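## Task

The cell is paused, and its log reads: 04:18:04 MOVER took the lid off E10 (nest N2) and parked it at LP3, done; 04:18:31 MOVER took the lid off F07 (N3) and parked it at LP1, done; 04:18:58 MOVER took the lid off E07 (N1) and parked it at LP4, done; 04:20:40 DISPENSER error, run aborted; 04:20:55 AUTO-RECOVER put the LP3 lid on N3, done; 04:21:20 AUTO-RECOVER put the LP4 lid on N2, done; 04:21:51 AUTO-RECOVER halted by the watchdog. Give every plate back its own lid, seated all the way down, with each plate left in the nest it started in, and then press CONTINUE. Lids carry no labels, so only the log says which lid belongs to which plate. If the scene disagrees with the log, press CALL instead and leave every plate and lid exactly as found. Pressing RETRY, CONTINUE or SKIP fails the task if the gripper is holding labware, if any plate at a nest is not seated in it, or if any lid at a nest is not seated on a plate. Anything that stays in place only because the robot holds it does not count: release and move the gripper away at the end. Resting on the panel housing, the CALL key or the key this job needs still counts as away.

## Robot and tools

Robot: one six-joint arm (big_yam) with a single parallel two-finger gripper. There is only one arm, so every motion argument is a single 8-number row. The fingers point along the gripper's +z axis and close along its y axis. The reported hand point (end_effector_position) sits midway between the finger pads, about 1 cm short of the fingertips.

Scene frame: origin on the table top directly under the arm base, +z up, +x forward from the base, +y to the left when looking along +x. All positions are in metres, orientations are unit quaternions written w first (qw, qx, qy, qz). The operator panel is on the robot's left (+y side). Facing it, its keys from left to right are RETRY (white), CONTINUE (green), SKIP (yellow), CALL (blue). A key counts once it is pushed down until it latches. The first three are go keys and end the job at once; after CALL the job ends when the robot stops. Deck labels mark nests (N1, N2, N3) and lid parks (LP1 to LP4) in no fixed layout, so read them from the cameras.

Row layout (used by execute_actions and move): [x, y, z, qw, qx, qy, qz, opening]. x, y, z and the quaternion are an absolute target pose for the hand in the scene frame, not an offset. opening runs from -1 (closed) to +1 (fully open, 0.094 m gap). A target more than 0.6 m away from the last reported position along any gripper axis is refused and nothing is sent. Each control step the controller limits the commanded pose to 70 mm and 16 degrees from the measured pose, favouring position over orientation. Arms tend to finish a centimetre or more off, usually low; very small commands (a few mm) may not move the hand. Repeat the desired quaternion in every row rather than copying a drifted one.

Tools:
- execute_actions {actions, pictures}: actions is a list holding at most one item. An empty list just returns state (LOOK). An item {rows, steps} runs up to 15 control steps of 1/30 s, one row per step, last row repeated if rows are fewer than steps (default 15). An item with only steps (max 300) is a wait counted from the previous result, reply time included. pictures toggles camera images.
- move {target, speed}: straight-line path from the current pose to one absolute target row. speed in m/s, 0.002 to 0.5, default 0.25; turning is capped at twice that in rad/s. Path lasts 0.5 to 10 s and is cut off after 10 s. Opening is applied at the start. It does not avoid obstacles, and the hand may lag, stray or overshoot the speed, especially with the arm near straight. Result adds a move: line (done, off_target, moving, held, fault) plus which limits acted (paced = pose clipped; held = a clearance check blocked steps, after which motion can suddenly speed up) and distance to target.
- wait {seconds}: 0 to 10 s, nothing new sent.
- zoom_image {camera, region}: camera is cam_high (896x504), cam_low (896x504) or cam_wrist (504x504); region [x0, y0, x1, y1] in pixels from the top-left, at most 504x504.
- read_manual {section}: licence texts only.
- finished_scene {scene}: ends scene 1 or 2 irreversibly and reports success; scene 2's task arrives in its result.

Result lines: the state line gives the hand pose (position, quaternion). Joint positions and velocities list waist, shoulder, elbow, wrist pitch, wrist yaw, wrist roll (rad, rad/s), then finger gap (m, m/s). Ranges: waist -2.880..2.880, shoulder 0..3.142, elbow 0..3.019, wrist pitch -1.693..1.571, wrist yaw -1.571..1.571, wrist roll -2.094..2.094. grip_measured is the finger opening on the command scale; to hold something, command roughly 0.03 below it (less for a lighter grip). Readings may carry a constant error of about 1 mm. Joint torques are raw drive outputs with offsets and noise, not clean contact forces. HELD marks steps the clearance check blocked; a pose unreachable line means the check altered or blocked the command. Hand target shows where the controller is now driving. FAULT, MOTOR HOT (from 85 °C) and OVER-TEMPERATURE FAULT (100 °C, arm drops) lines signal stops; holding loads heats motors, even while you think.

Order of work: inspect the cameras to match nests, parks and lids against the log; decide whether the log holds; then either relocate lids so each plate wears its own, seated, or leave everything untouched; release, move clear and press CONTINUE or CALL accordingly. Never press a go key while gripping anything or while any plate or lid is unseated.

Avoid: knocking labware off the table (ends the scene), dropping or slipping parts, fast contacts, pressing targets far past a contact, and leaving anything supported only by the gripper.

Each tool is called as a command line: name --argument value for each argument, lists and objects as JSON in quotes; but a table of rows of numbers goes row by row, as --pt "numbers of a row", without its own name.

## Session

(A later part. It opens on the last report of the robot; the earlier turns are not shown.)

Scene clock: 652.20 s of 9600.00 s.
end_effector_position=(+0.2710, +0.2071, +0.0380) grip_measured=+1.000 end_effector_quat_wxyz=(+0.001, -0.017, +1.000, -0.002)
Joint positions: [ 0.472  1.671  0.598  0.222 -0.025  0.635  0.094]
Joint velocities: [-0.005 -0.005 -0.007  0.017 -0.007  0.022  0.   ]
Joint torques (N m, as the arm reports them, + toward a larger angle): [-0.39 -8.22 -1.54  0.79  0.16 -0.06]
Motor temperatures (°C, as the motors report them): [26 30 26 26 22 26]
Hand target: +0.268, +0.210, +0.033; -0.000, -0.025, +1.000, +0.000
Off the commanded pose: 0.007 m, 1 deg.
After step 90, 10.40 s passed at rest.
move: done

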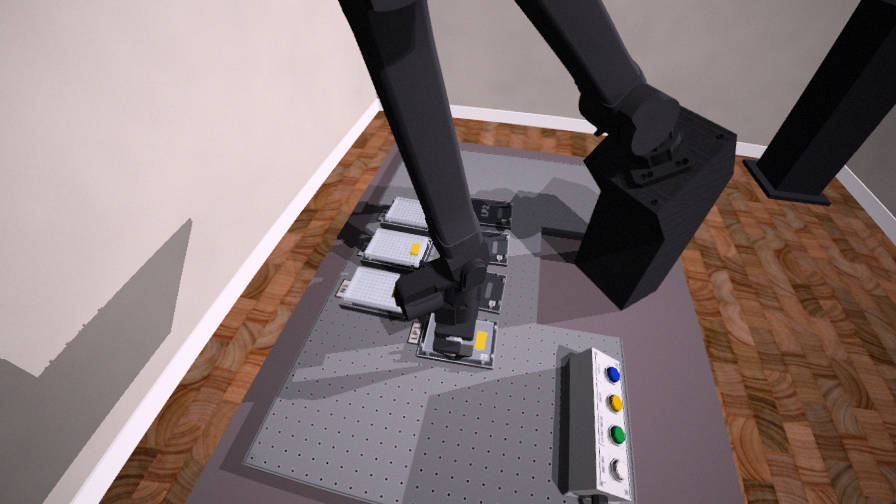

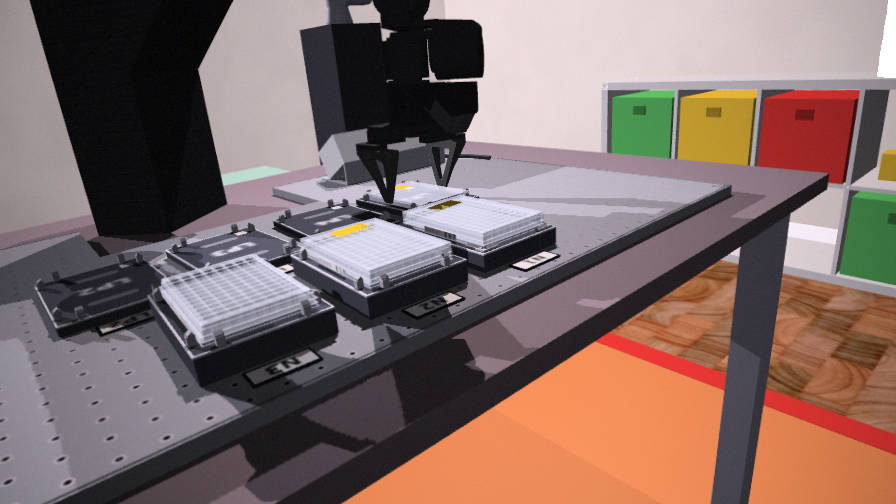

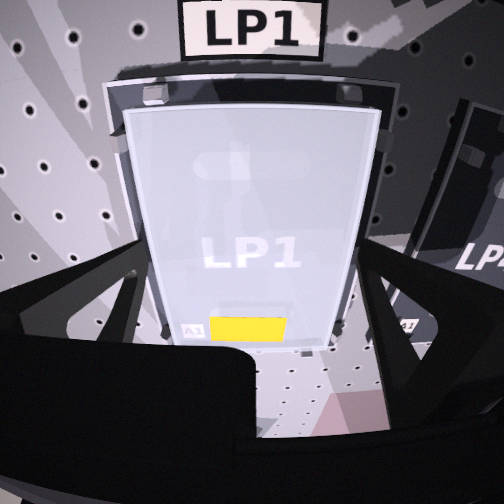

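execute_actions --actions '[{"rows": [[0.268, 0.210, 0.0315, 0, -0.025, 1, 0, 1],[0.268, 0.210, 0.031, 0, -0.025, 1, 0, 1],[0.268, 0.210, 0.031, 0, -0.025, 1, 0, 1],[0.268, 0.210, 0.031, 0, -0.025, 1, 0, 1],[0.268, 0.210, 0.031, 0, -0.025, 1, 0, 1],[0.268, 0.210, 0.031, 0, -0.025, 1, 0, 1],[0.268, 0.210, 0.031, 0, -0.025, 1, 0, 1],[0.268, 0.210, 0.031, 0, -0.025, 1, 0, 0.76]], "steps": 15}]'

Scene clock: 667.53 s of 9600.00 s.
end_effector_position=(+0.2704, +0.2065, +0.0370) grip_measured=+0.785 end_effector_quat_wxyz=(+0.000, -0.017, +1.000, -0.002)
Joint positions: [ 0.472  1.676  0.598  0.225 -0.025  0.635  0.084]
Joint velocities: [-0.005  0.005 -0.007  0.002 -0.007 -0.037 -0.   ]
Joint torques (N m, as the arm reports them, + toward a larger angle): [ 0.   -8.04 -1.35  0.84  0.18 -0.07]
Motor temperatures (°C, as the motors report them): [26 30 26 26 22 26]
Hand target: +0.268, +0.210, +0.031; -0.000, -0.025, +1.000, -0.000
Off the commanded pose: 0.007 m, 1 deg.
Steps of this call (steps 1 to 90: nothing new was sent; then 11.83 s passed at rest; steps 91 to 105: all 15 steps of this action). Readings (end_effector_position):
91: (+0.2711, +0.2072, +0.0380)
92: (+0.2710, +0.2071, +0.0378)
94: (+0.2709, +0.2070, +0.0375)
98: (+0.2705, +0.2066, +0.0371)
105: the state above

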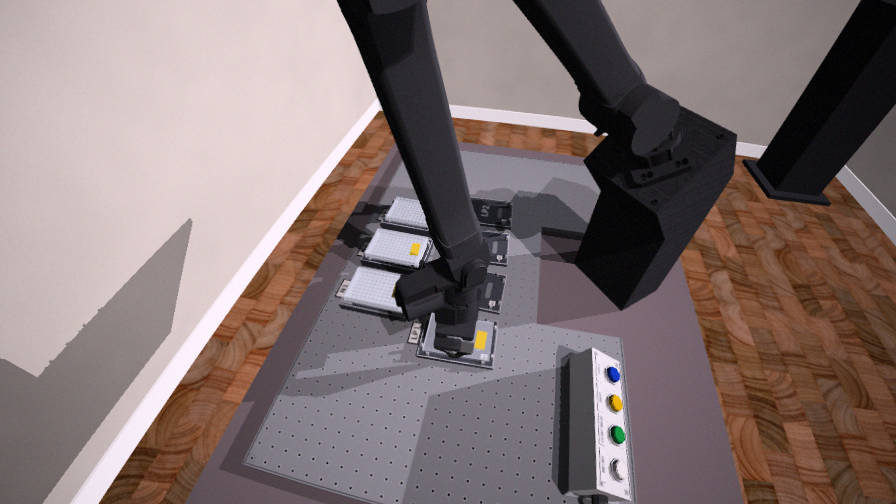

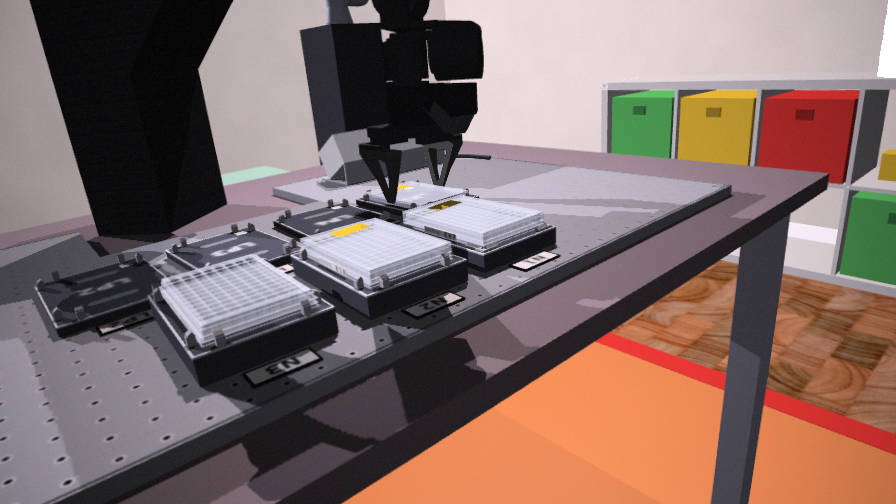

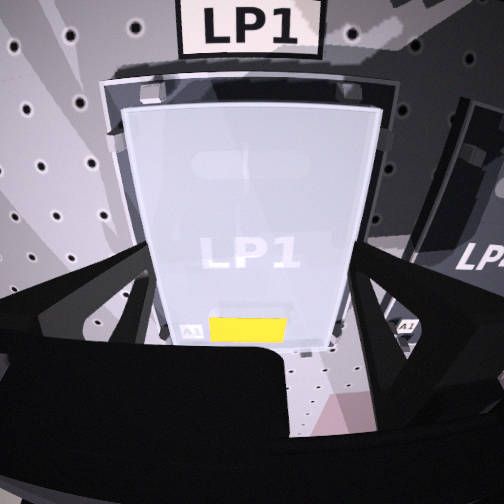

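move --target '[0.268, 0.210, 0.065, 0, -0.022, 1, 0, 0.76]' --speed 0.025

move --target '[0.30, 0.15, 0.11, 0, 0.0, 1, 0, 0.76]' --speed 0.1

move --target '[0.458, -0.122, 0.095, 0, 0.018, 1, 0, 0.76]' --speed 0.15

move --target '[0.461, -0.1125, 0.066, 0, 0.018, 1, 0, 0.76]' --speed 0.03

Scene clock: 690.30 s of 9600.00 s.
end_effector_position=(+0.2735, +0.2099, +0.0599) grip_measured=+0.785 end_effector_quat_wxyz=(+0.005, -0.017, +1.000, +0.001)
Joint positions: [ 0.472  1.59   0.568  0.182 -0.025  0.635  0.084]
Joint velocities: [ 0.005 -0.015 -0.007  0.012 -0.037 -0.051  0.   ]
Joint torques (N m, as the arm reports them, + toward a larger angle): [ -0.11 -12.32  -2.99  -0.03   0.05   0.02]
Motor temperatures (°C, as the motors report them): [26 30 26 26 22 26]
Hand target: +0.268, +0.209, +0.065; -0.000, -0.022, +1.000, +0.000
Off the commanded pose: 0.008 m, 1 deg.
After step 90, 18.37 s passed at rest.
move: done

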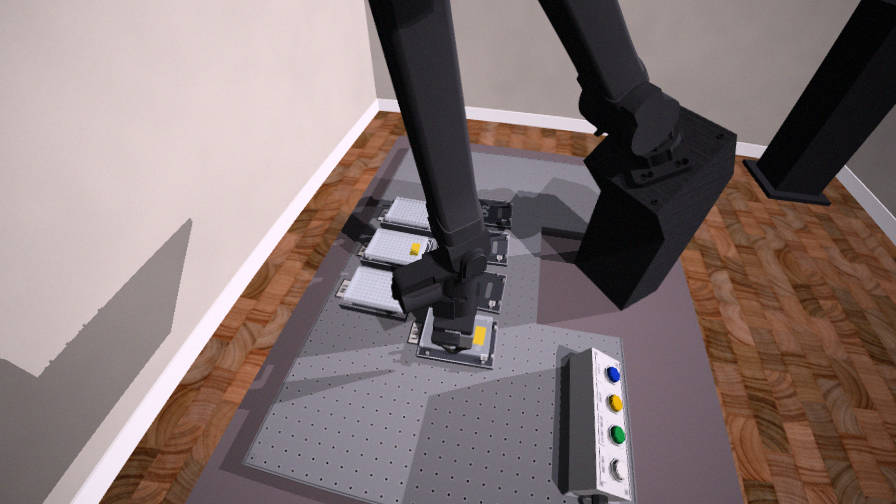

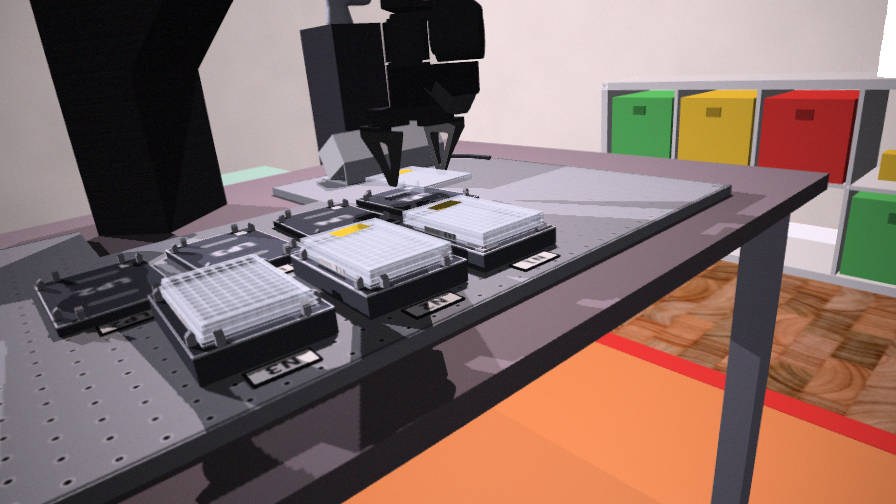

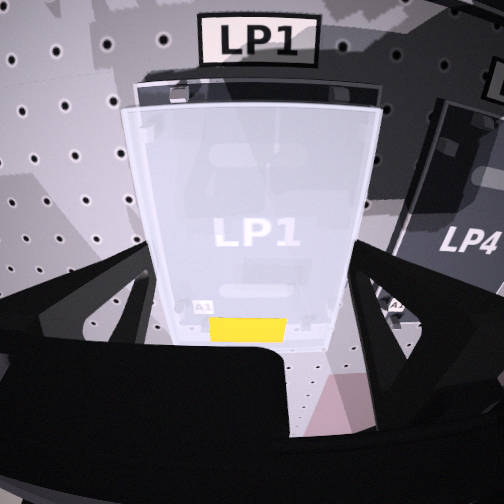

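Scene clock: 691.47 s of 9600.00 s.
end_effector_position=(+0.3034, +0.1515, +0.1052) grip_measured=+0.785 end_effector_quat_wxyz=(+0.004, +0.003, +1.000, +0.001)
Joint positions: [ 0.261  1.44   0.504  0.078 -0.165  0.517  0.084]
Joint velocities: [-0.005 -0.005  0.007 -0.002 -0.007 -0.081 -0.   ]
Joint torques (N m, as the arm reports them, + toward a larger angle): [ -2.1  -10.86  -1.44  -0.03  -0.08  -0.12]
Motor temperatures (°C, as the motors report them): [26 30 26 26 22 26]
Hand target: +0.301, +0.149, +0.109; +0.001, -0.001, +1.000, -0.001
Off the commanded pose: 0.006 m, 1 deg.
move: done

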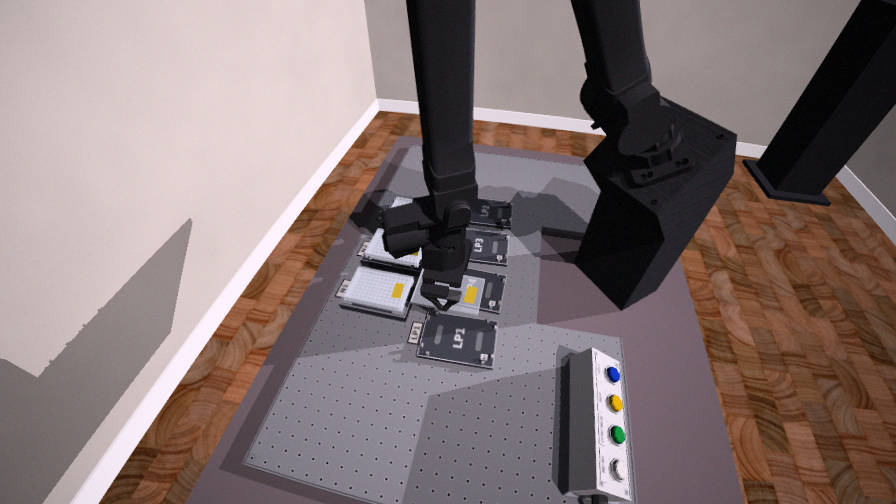

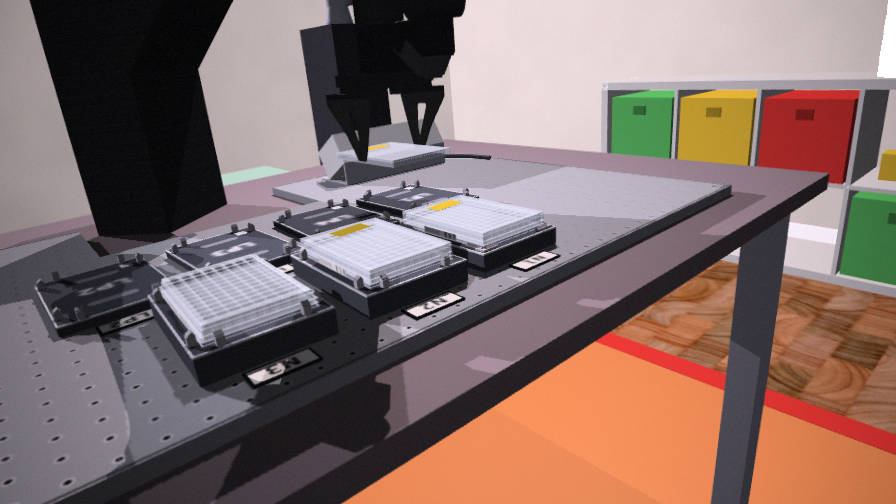

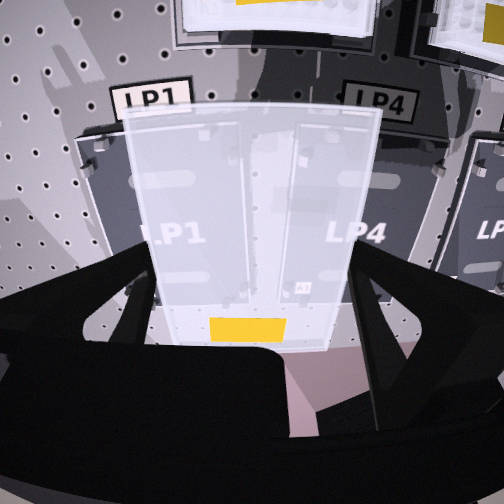

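Scene clock: 693.93 s of 9600.00 s.
end_effector_position=(+0.4662, -0.1156, +0.0980) grip_measured=+0.785 end_effector_quat_wxyz=(+0.009, +0.015, +1.000, -0.004)
Joint positions: [-0.439  1.861  0.979 -0.196 -0.563 -0.07   0.084]
Joint velocities: [-0.005 -0.005 -0.002 -0.012 -0.022 -0.095  0.   ]
Joint torques (N m, as the arm reports them, + toward a larger angle): [ -8.16 -10.81   3.18  -0.15  -0.15  -0.05]
Motor temperatures (°C, as the motors report them): [26 30 26 26 22 26]
Hand target: +0.463, -0.121, +0.094; +0.002, +0.016, +1.000, -0.004
Off the commanded pose: 0.011 m, 1 deg.
move: off_target

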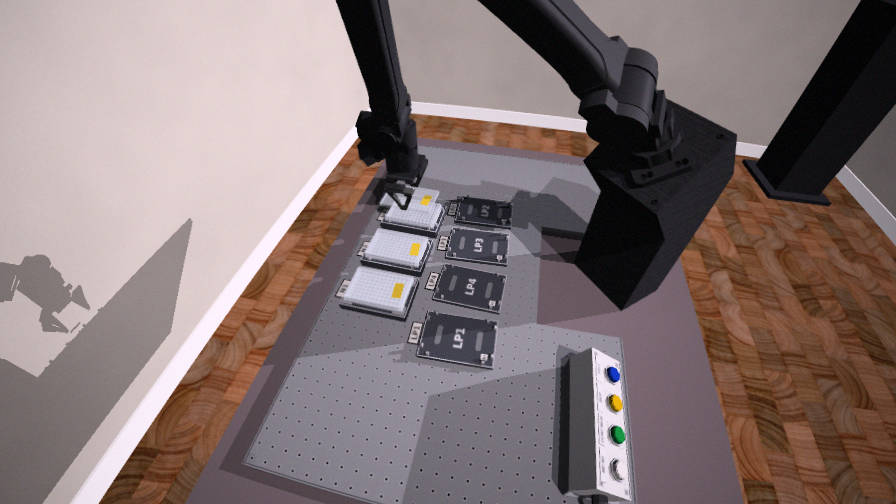

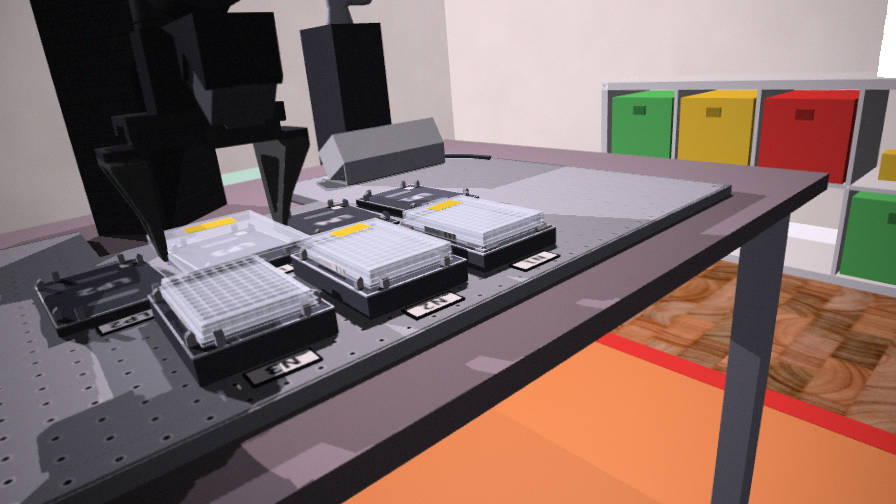

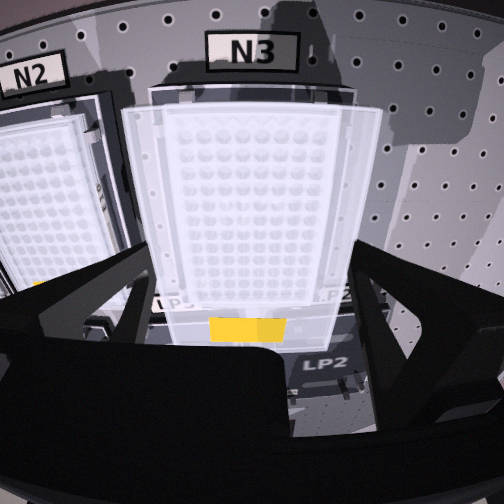

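Scene clock: 695.27 s of 9600.00 s.
end_effector_position=(+0.4588, -0.1150, +0.0760) grip_measured=+0.785 end_effector_quat_wxyz=(+0.000, +0.020, +1.000, -0.002)
Joint positions: [-0.416  1.911  0.99  -0.165 -0.555 -0.047  0.084]
Joint velocities: [ 0.005 -0.005 -0.027  0.012 -0.051  0.066  0.001]
Joint torques (N m, as the arm reports them, + toward a larger angle): [ -6.73 -10.61   2.88   0.83   0.1    0.13]
Motor temperatures (°C, as the motors report them): [26 30 26 26 22 26]
Hand target: +0.461, -0.112, +0.066; -0.000, +0.018, +1.000, +0.000
Off the commanded pose: 0.011 m, 0 deg.
move: off_target

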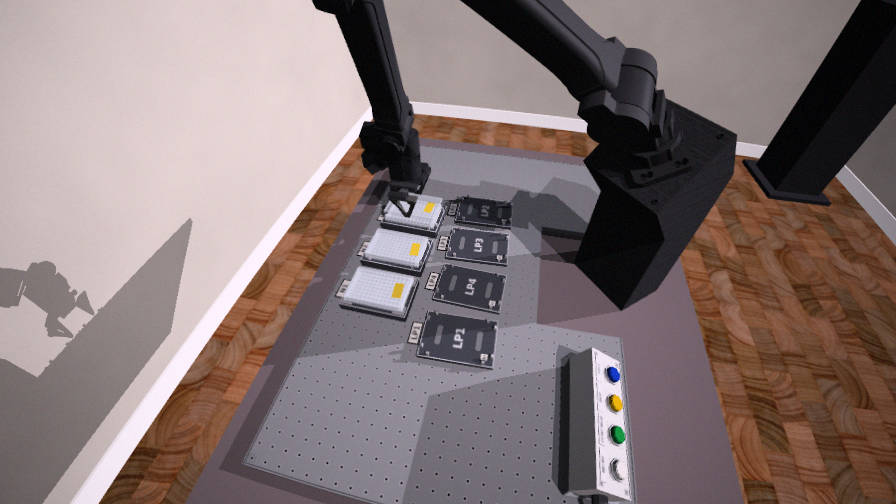

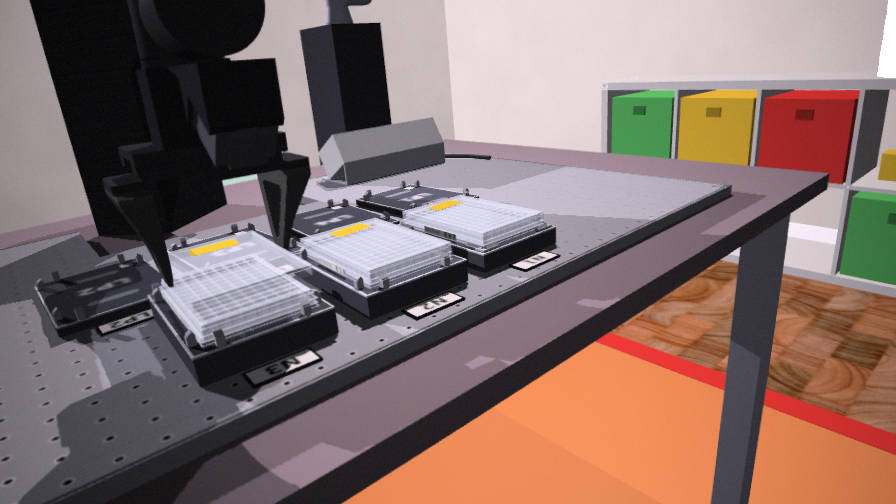

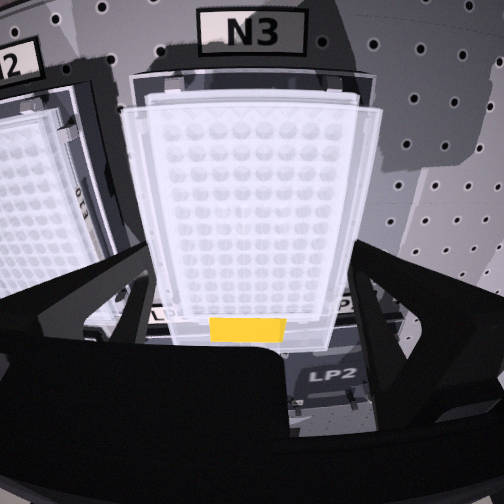

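execute_actions --actions '[]'

Scene clock: 715.27 s of 9600.00 s.
end_effector_position=(+0.4588, -0.1150, +0.0760) grip_measured=+0.785 end_effector_quat_wxyz=(+0.000, +0.021, +1.000, -0.002)
Joint positions: [-0.416  1.911  0.99  -0.165 -0.555 -0.045  0.084]
Joint velocities: [ 0.005 -0.005  0.007  0.012 -0.066  0.037  0.002]
Joint torques (N m, as the arm reports them, + toward a larger angle): [ -7.   -10.7    3.     0.95   0.05   0.14]
Motor temperatures (°C, as the motors report them): [26 30 26 26 22 26]
Hand target: +0.461, -0.112, +0.066; -0.000, +0.018, +1.000, +0.000
Off the commanded pose: 0.011 m, 0 deg.
Steps of this call (steps 1 to 90: nothing new was sent; then 17.00 s passed at rest). Readings (end_effector_position):
1: (+0.4588, -0.1150, +0.0760)
2: (+0.4588, -0.1150, +0.0760)
4: (+0.4588, -0.1150, +0.0760)
8: (+0.4588, -0.1150, +0.0760)
90: the state above

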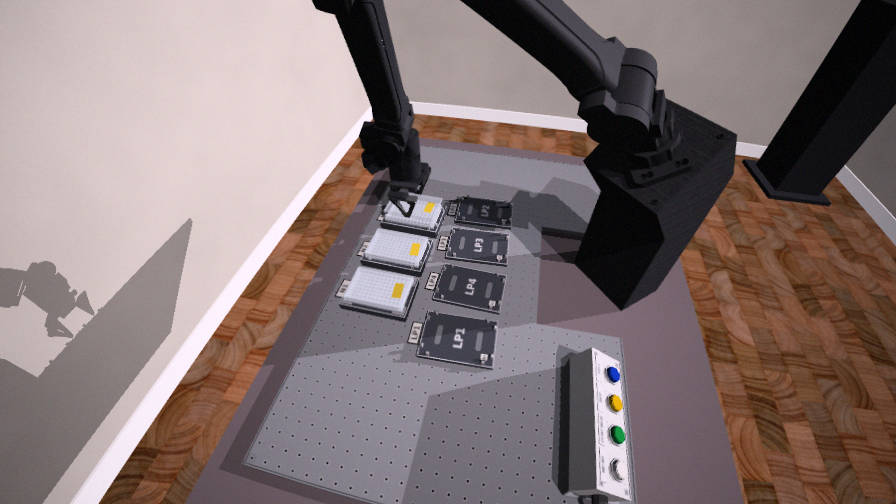

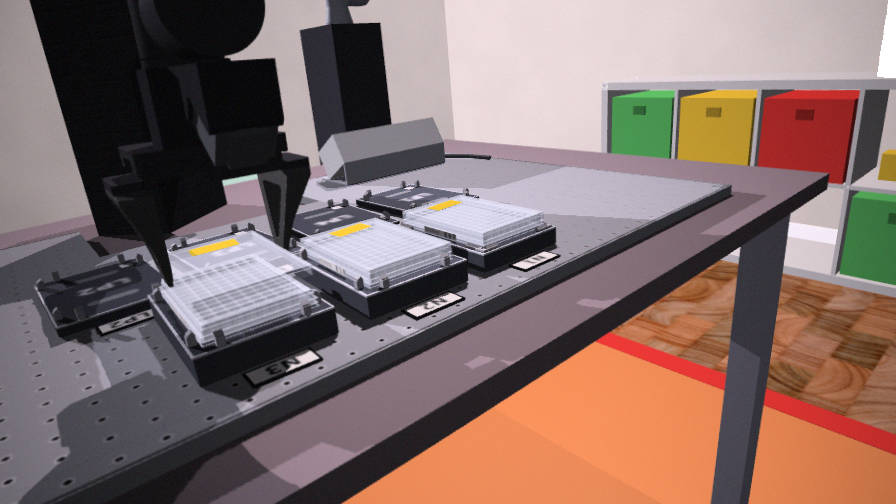

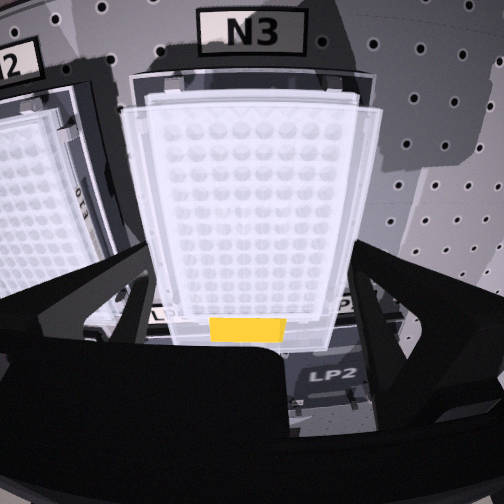

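move --target '[0.461,-0.1125,0.057,0,0.018,1,0,0.76]' --speed 0.012

Scene clock: 722.30 s of 9600.00 s.
end_effector_position=(+0.4599, -0.1154, +0.0680) grip_measured=+0.785 end_effector_quat_wxyz=(+0.001, +0.020, +1.000, -0.002)
Joint positions: [-0.407  1.931  0.999 -0.148 -0.551 -0.037  0.084]
Joint velocities: [ 0.005  0.005  0.002  0.002 -0.037 -0.007 -0.   ]
Joint torques (N m, as the arm reports them, + toward a larger angle): [ -6.51 -10.89   2.76   1.02   0.09   0.19]
Motor temperatures (°C, as the motors report them): [26 30 26 26 22 26]
Hand target: +0.461, -0.112, +0.057; -0.000, +0.018, +1.000, +0.000
Off the commanded pose: 0.011 m, 0 deg.
After step 90, 2.20 s passed at rest.
move: off_target

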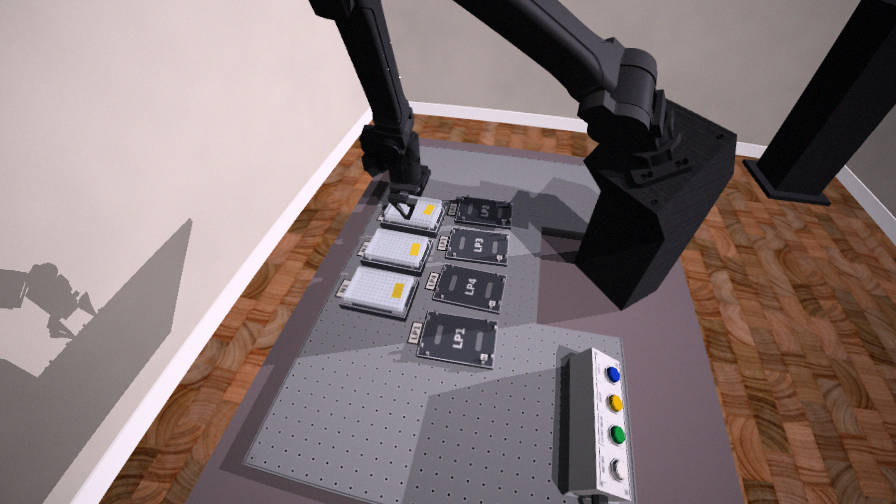

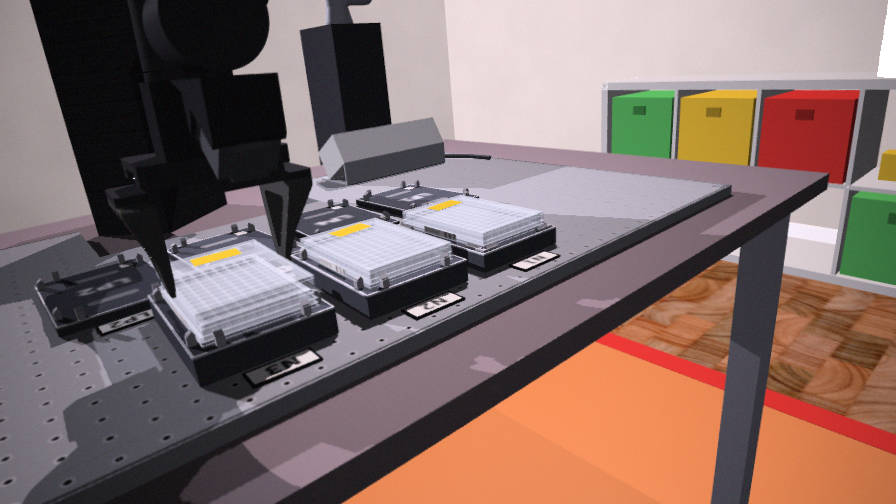

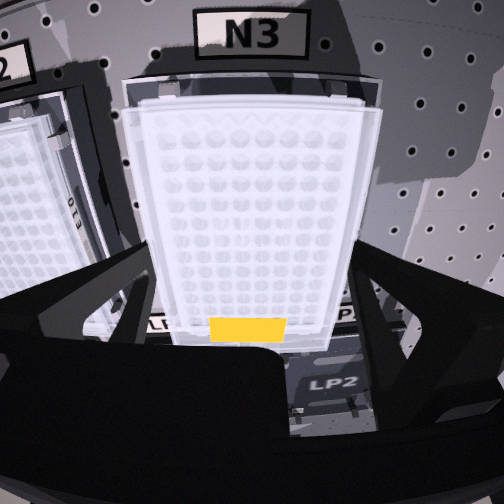

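move --target '[0.461,-0.1125,0.051,0,0.018,1,0,0.76]' --speed 0.01

Scene clock: 731.57 s of 9600.00 s.
end_effector_position=(+0.4605, -0.1154, +0.0621) grip_measured=+0.785 end_effector_quat_wxyz=(+0.002, +0.020, +1.000, -0.003)
Joint positions: [-0.401  1.945  1.006 -0.137 -0.547 -0.03   0.084]
Joint velocities: [-0.005 -0.015 -0.007 -0.017 -0.007 -0.007 -0.   ]
Joint torques (N m, as the arm reports them, + toward a larger angle): [ -6.12 -10.99   2.68   0.86   0.12   0.15]
Motor temperatures (°C, as the motors report them): [26 30 26 26 22 26]
Hand target: +0.461, -0.112, +0.051; +0.000, +0.018, +1.000, +0.000
Off the commanded pose: 0.012 m, 0 deg.
After step 90, 4.33 s passed at rest.
move: off_target

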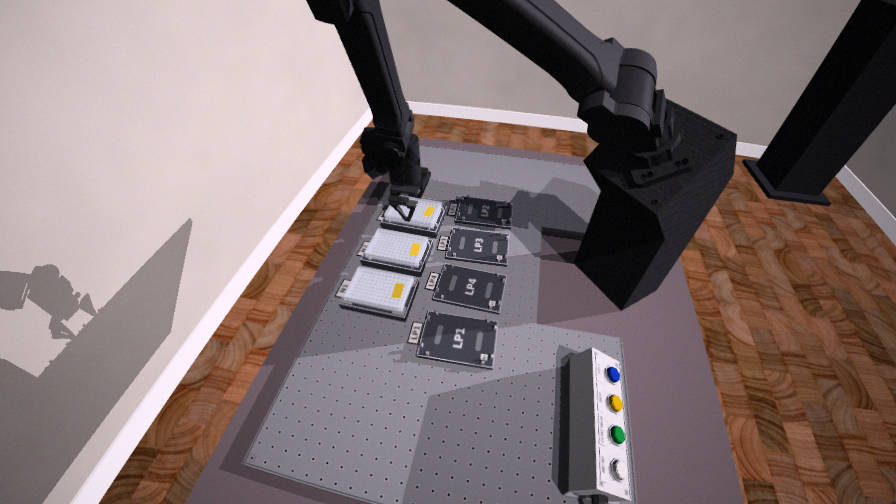

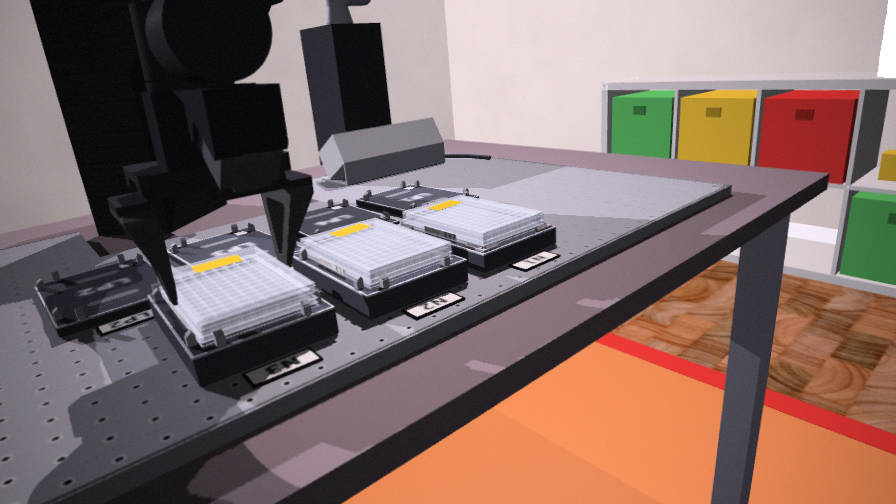

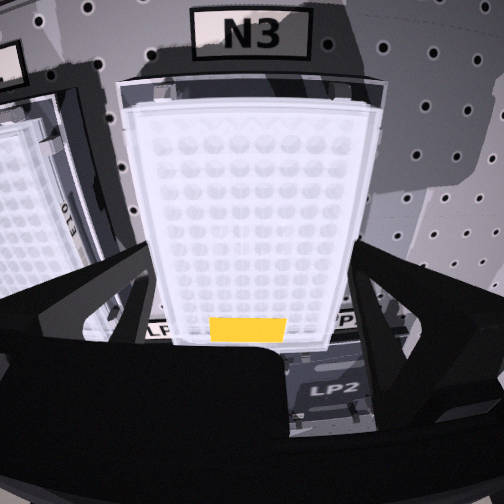

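zoom_image --camera "cam_low" --region '[120, 230, 340, 370]'

zoom_image --camera "cam_wrist" --region '[100, 60, 400, 200]'

Region (120, 230, 340, 370) of cam_low's 896x504 image, scaled by 2.291, with more detail than that image has; it fills the top 321 rows of this view, and the rest is white.

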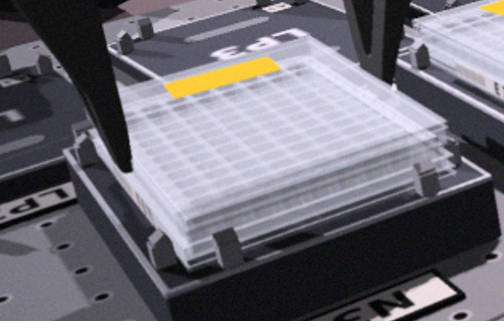

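Region (100, 60, 400, 200) of cam_wrist's 504x504 image, scaled by 1.680, with more detail than that image has; it fills the top 235 rows of this view, and the rest is white.

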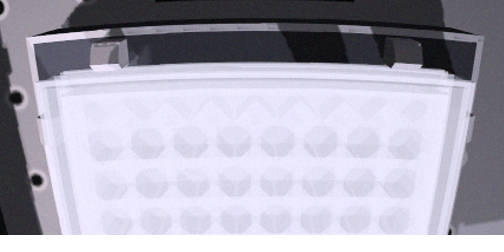

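move --target '[0.4605,-0.1125,0.048,0,0.018,1,0,0.76]' --speed 0.008

Scene clock: 750.90 s of 9600.00 s.
end_effector_position=(+0.4588, -0.1159, +0.0592) grip_measured=+0.785 end_effector_quat_wxyz=(+0.001, +0.021, +1.000, -0.003)
Joint positions: [-0.399  1.952  1.006 -0.13  -0.546 -0.027  0.084]
Joint velocities: [-0.015 -0.005 -0.002  0.007  0.095 -0.037 -0.001]
Joint torques (N m, as the arm reports them, + toward a larger angle): [ -6.77 -11.13   2.69   0.9    0.04   0.14]
Motor temperatures (°C, as the motors report them): [27 30 26 26 22 26]
Hand target: +0.460, -0.112, +0.048; -0.000, +0.018, +1.000, +0.000
Off the commanded pose: 0.012 m, 0 deg.
After step 90, 14.30 s passed at rest.
move: off_target

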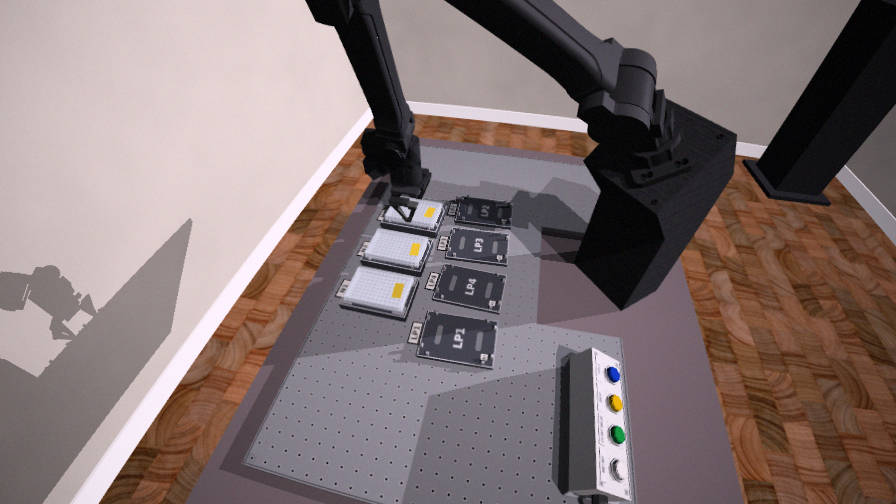

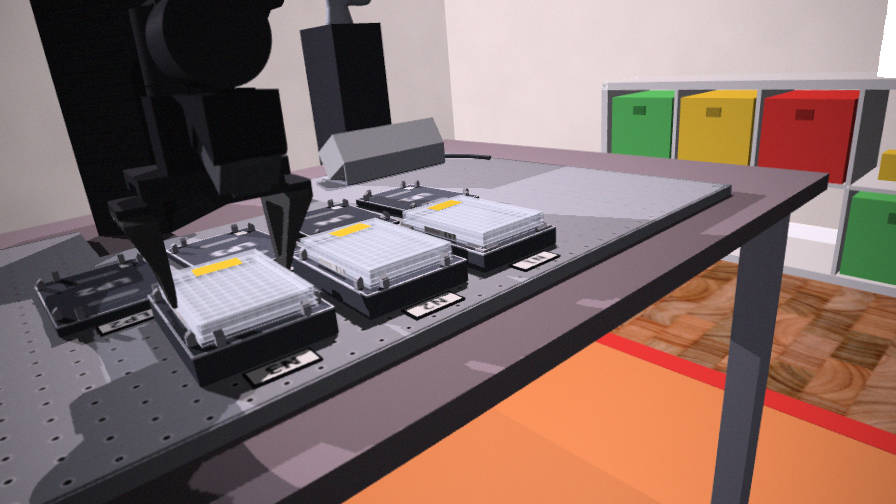

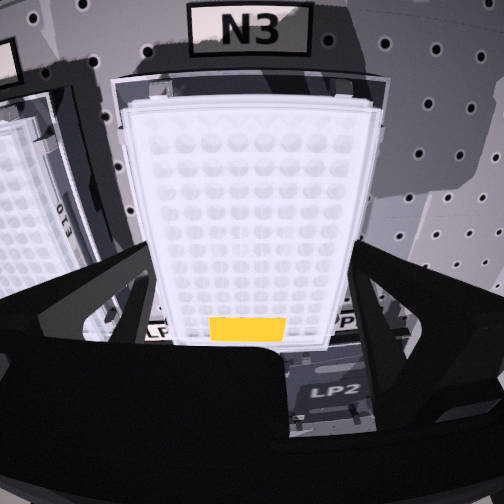

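zoom_image --camera "cam_low" --region '[120, 200, 480, 370]'

Region (120, 200, 480, 370) of cam_low's 896x504 image, scaled by 1.400, with more detail than that image has; it fills the top 238 rows of this view, and the rest is white.

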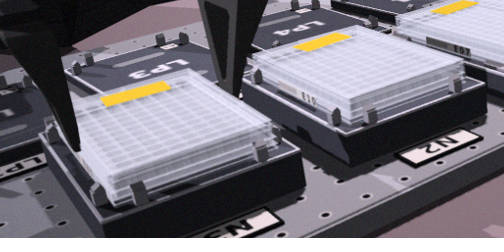

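move --target '[0.461,-0.112,0.046,0,0.018,1,0,0.76]' --speed 0.008

zoom_image --camera "cam_low" --region '[120, 230, 340, 370]'

Scene clock: 765.27 s of 9600.00 s.
end_effector_position=(+0.4591, -0.1161, +0.0590) grip_measured=+0.785 end_effector_quat_wxyz=(+0.001, +0.022, +1.000, -0.003)
Joint positions: [-0.398  1.952  1.007 -0.13  -0.544 -0.024  0.084]
Joint velocities: [-0.005 -0.015  0.007 -0.002 -0.051 -0.081  0.   ]
Joint torques (N m, as the arm reports them, + toward a larger angle): [ -6.35 -10.52   2.92   1.12   0.06   0.18]
Motor temperatures (°C, as the motors report them): [27 30 26 26 22 26]
Hand target: +0.461, -0.112, +0.046; -0.000, +0.018, +1.000, +0.000
Off the commanded pose: 0.014 m, 1 deg.
After step 90, 9.40 s passed at rest.
move: off_target

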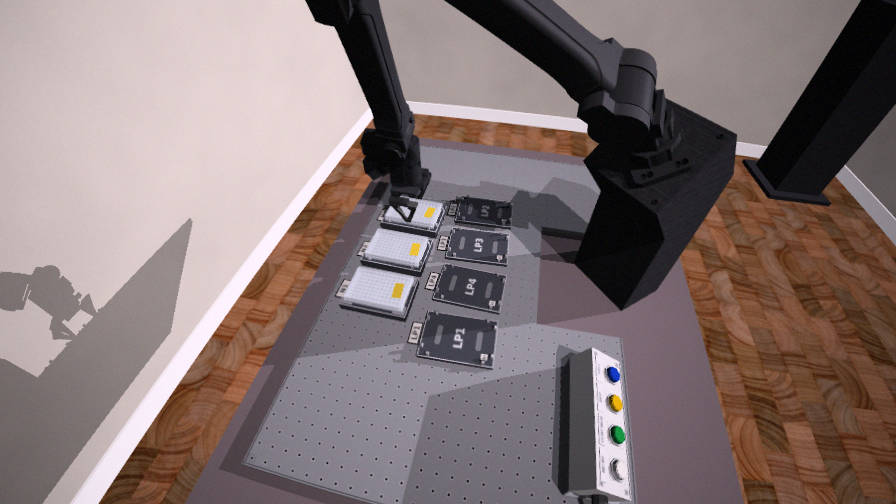

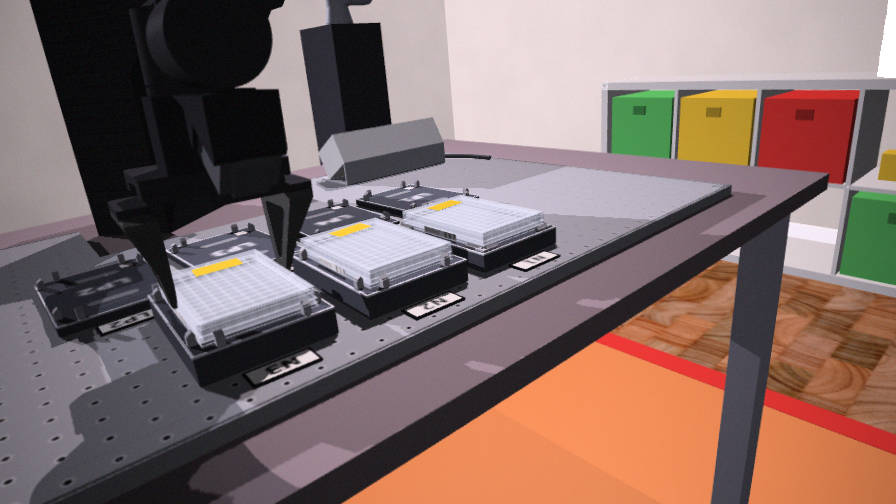

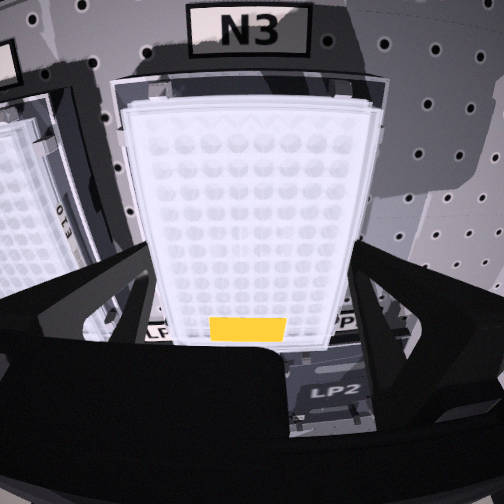

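Region (120, 230, 340, 370) of cam_low's 896x504 image, scaled by 2.291, with more detail than that image has; it fills the top 321 rows of this view, and the rest is white.

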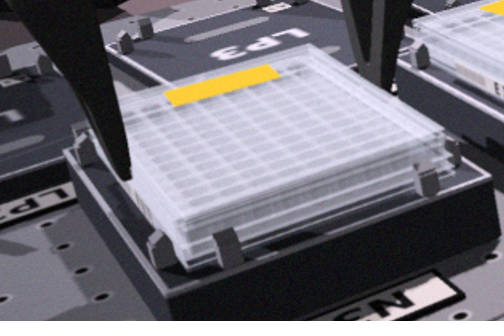

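execute_actions --actions '[{"rows": [[0.461,-0.1125,0.052,0,0.018,1,0,1]], "steps": 15}]'

zoom_image --camera "cam_low" --region '[120, 230, 340, 370]'

Scene clock: 782.27 s of 9600.00 s.
end_effector_position=(+0.4591, -0.1161, +0.0590) grip_measured=+1.000 end_effector_quat_wxyz=(+0.001, +0.022, +1.000, -0.003)
Joint positions: [-0.398  1.952  1.007 -0.13  -0.544 -0.024  0.094]
Joint velocities: [ 0.015  0.005 -0.002  0.007 -0.081 -0.007  0.   ]
Joint torques (N m, as the arm reports them, + toward a larger angle): [ -6.61 -11.58   2.33   0.65  -0.07   0.06]
Motor temperatures (°C, as the motors report them): [27 30 26 26 22 26]
Hand target: +0.461, -0.112, +0.052; -0.000, +0.018, +1.000, +0.000
Off the commanded pose: 0.008 m, 1 deg.
Steps of this call (steps 1 to 90: nothing new was sent; then 13.50 s passed at rest; steps 91 to 105: all 15 steps of this action). Readings (end_effector_position):
91: (+0.4591, -0.1161, +0.0590)
92: (+0.4591, -0.1161, +0.0590)
94: (+0.4591, -0.1161, +0.0590)
98: (+0.4591, -0.1161, +0.0590)
105: the state above

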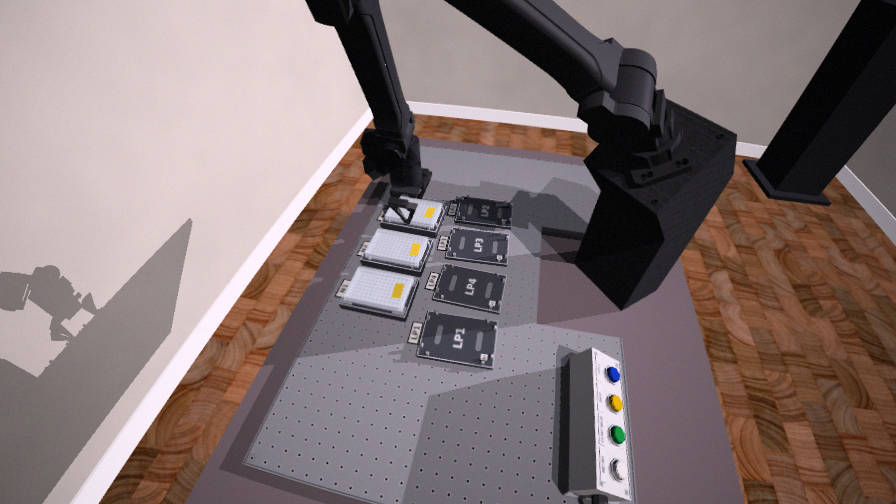

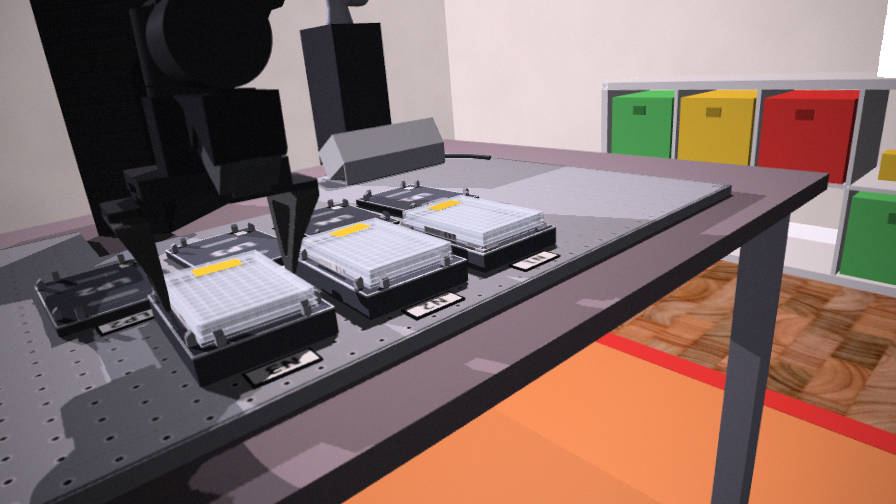

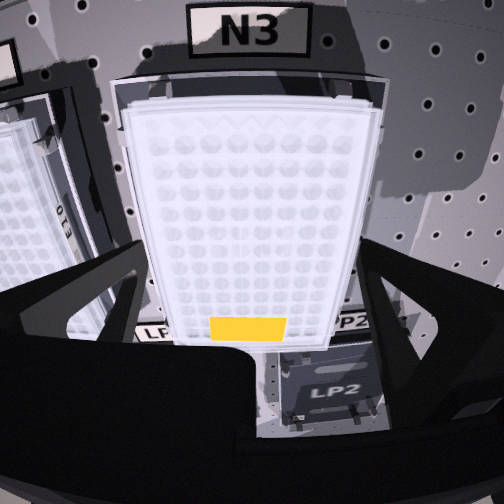

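Region (120, 230, 340, 370) of cam_low's 896x504 image, scaled by 2.291, with more detail than that image has; it fills the top 321 rows of this view, and the rest is white.

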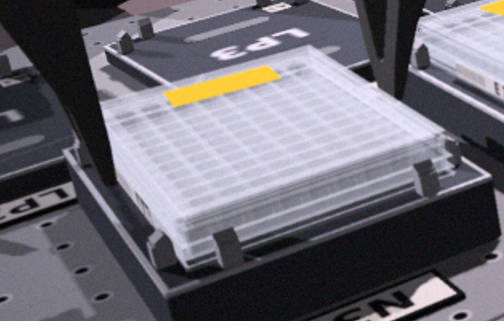

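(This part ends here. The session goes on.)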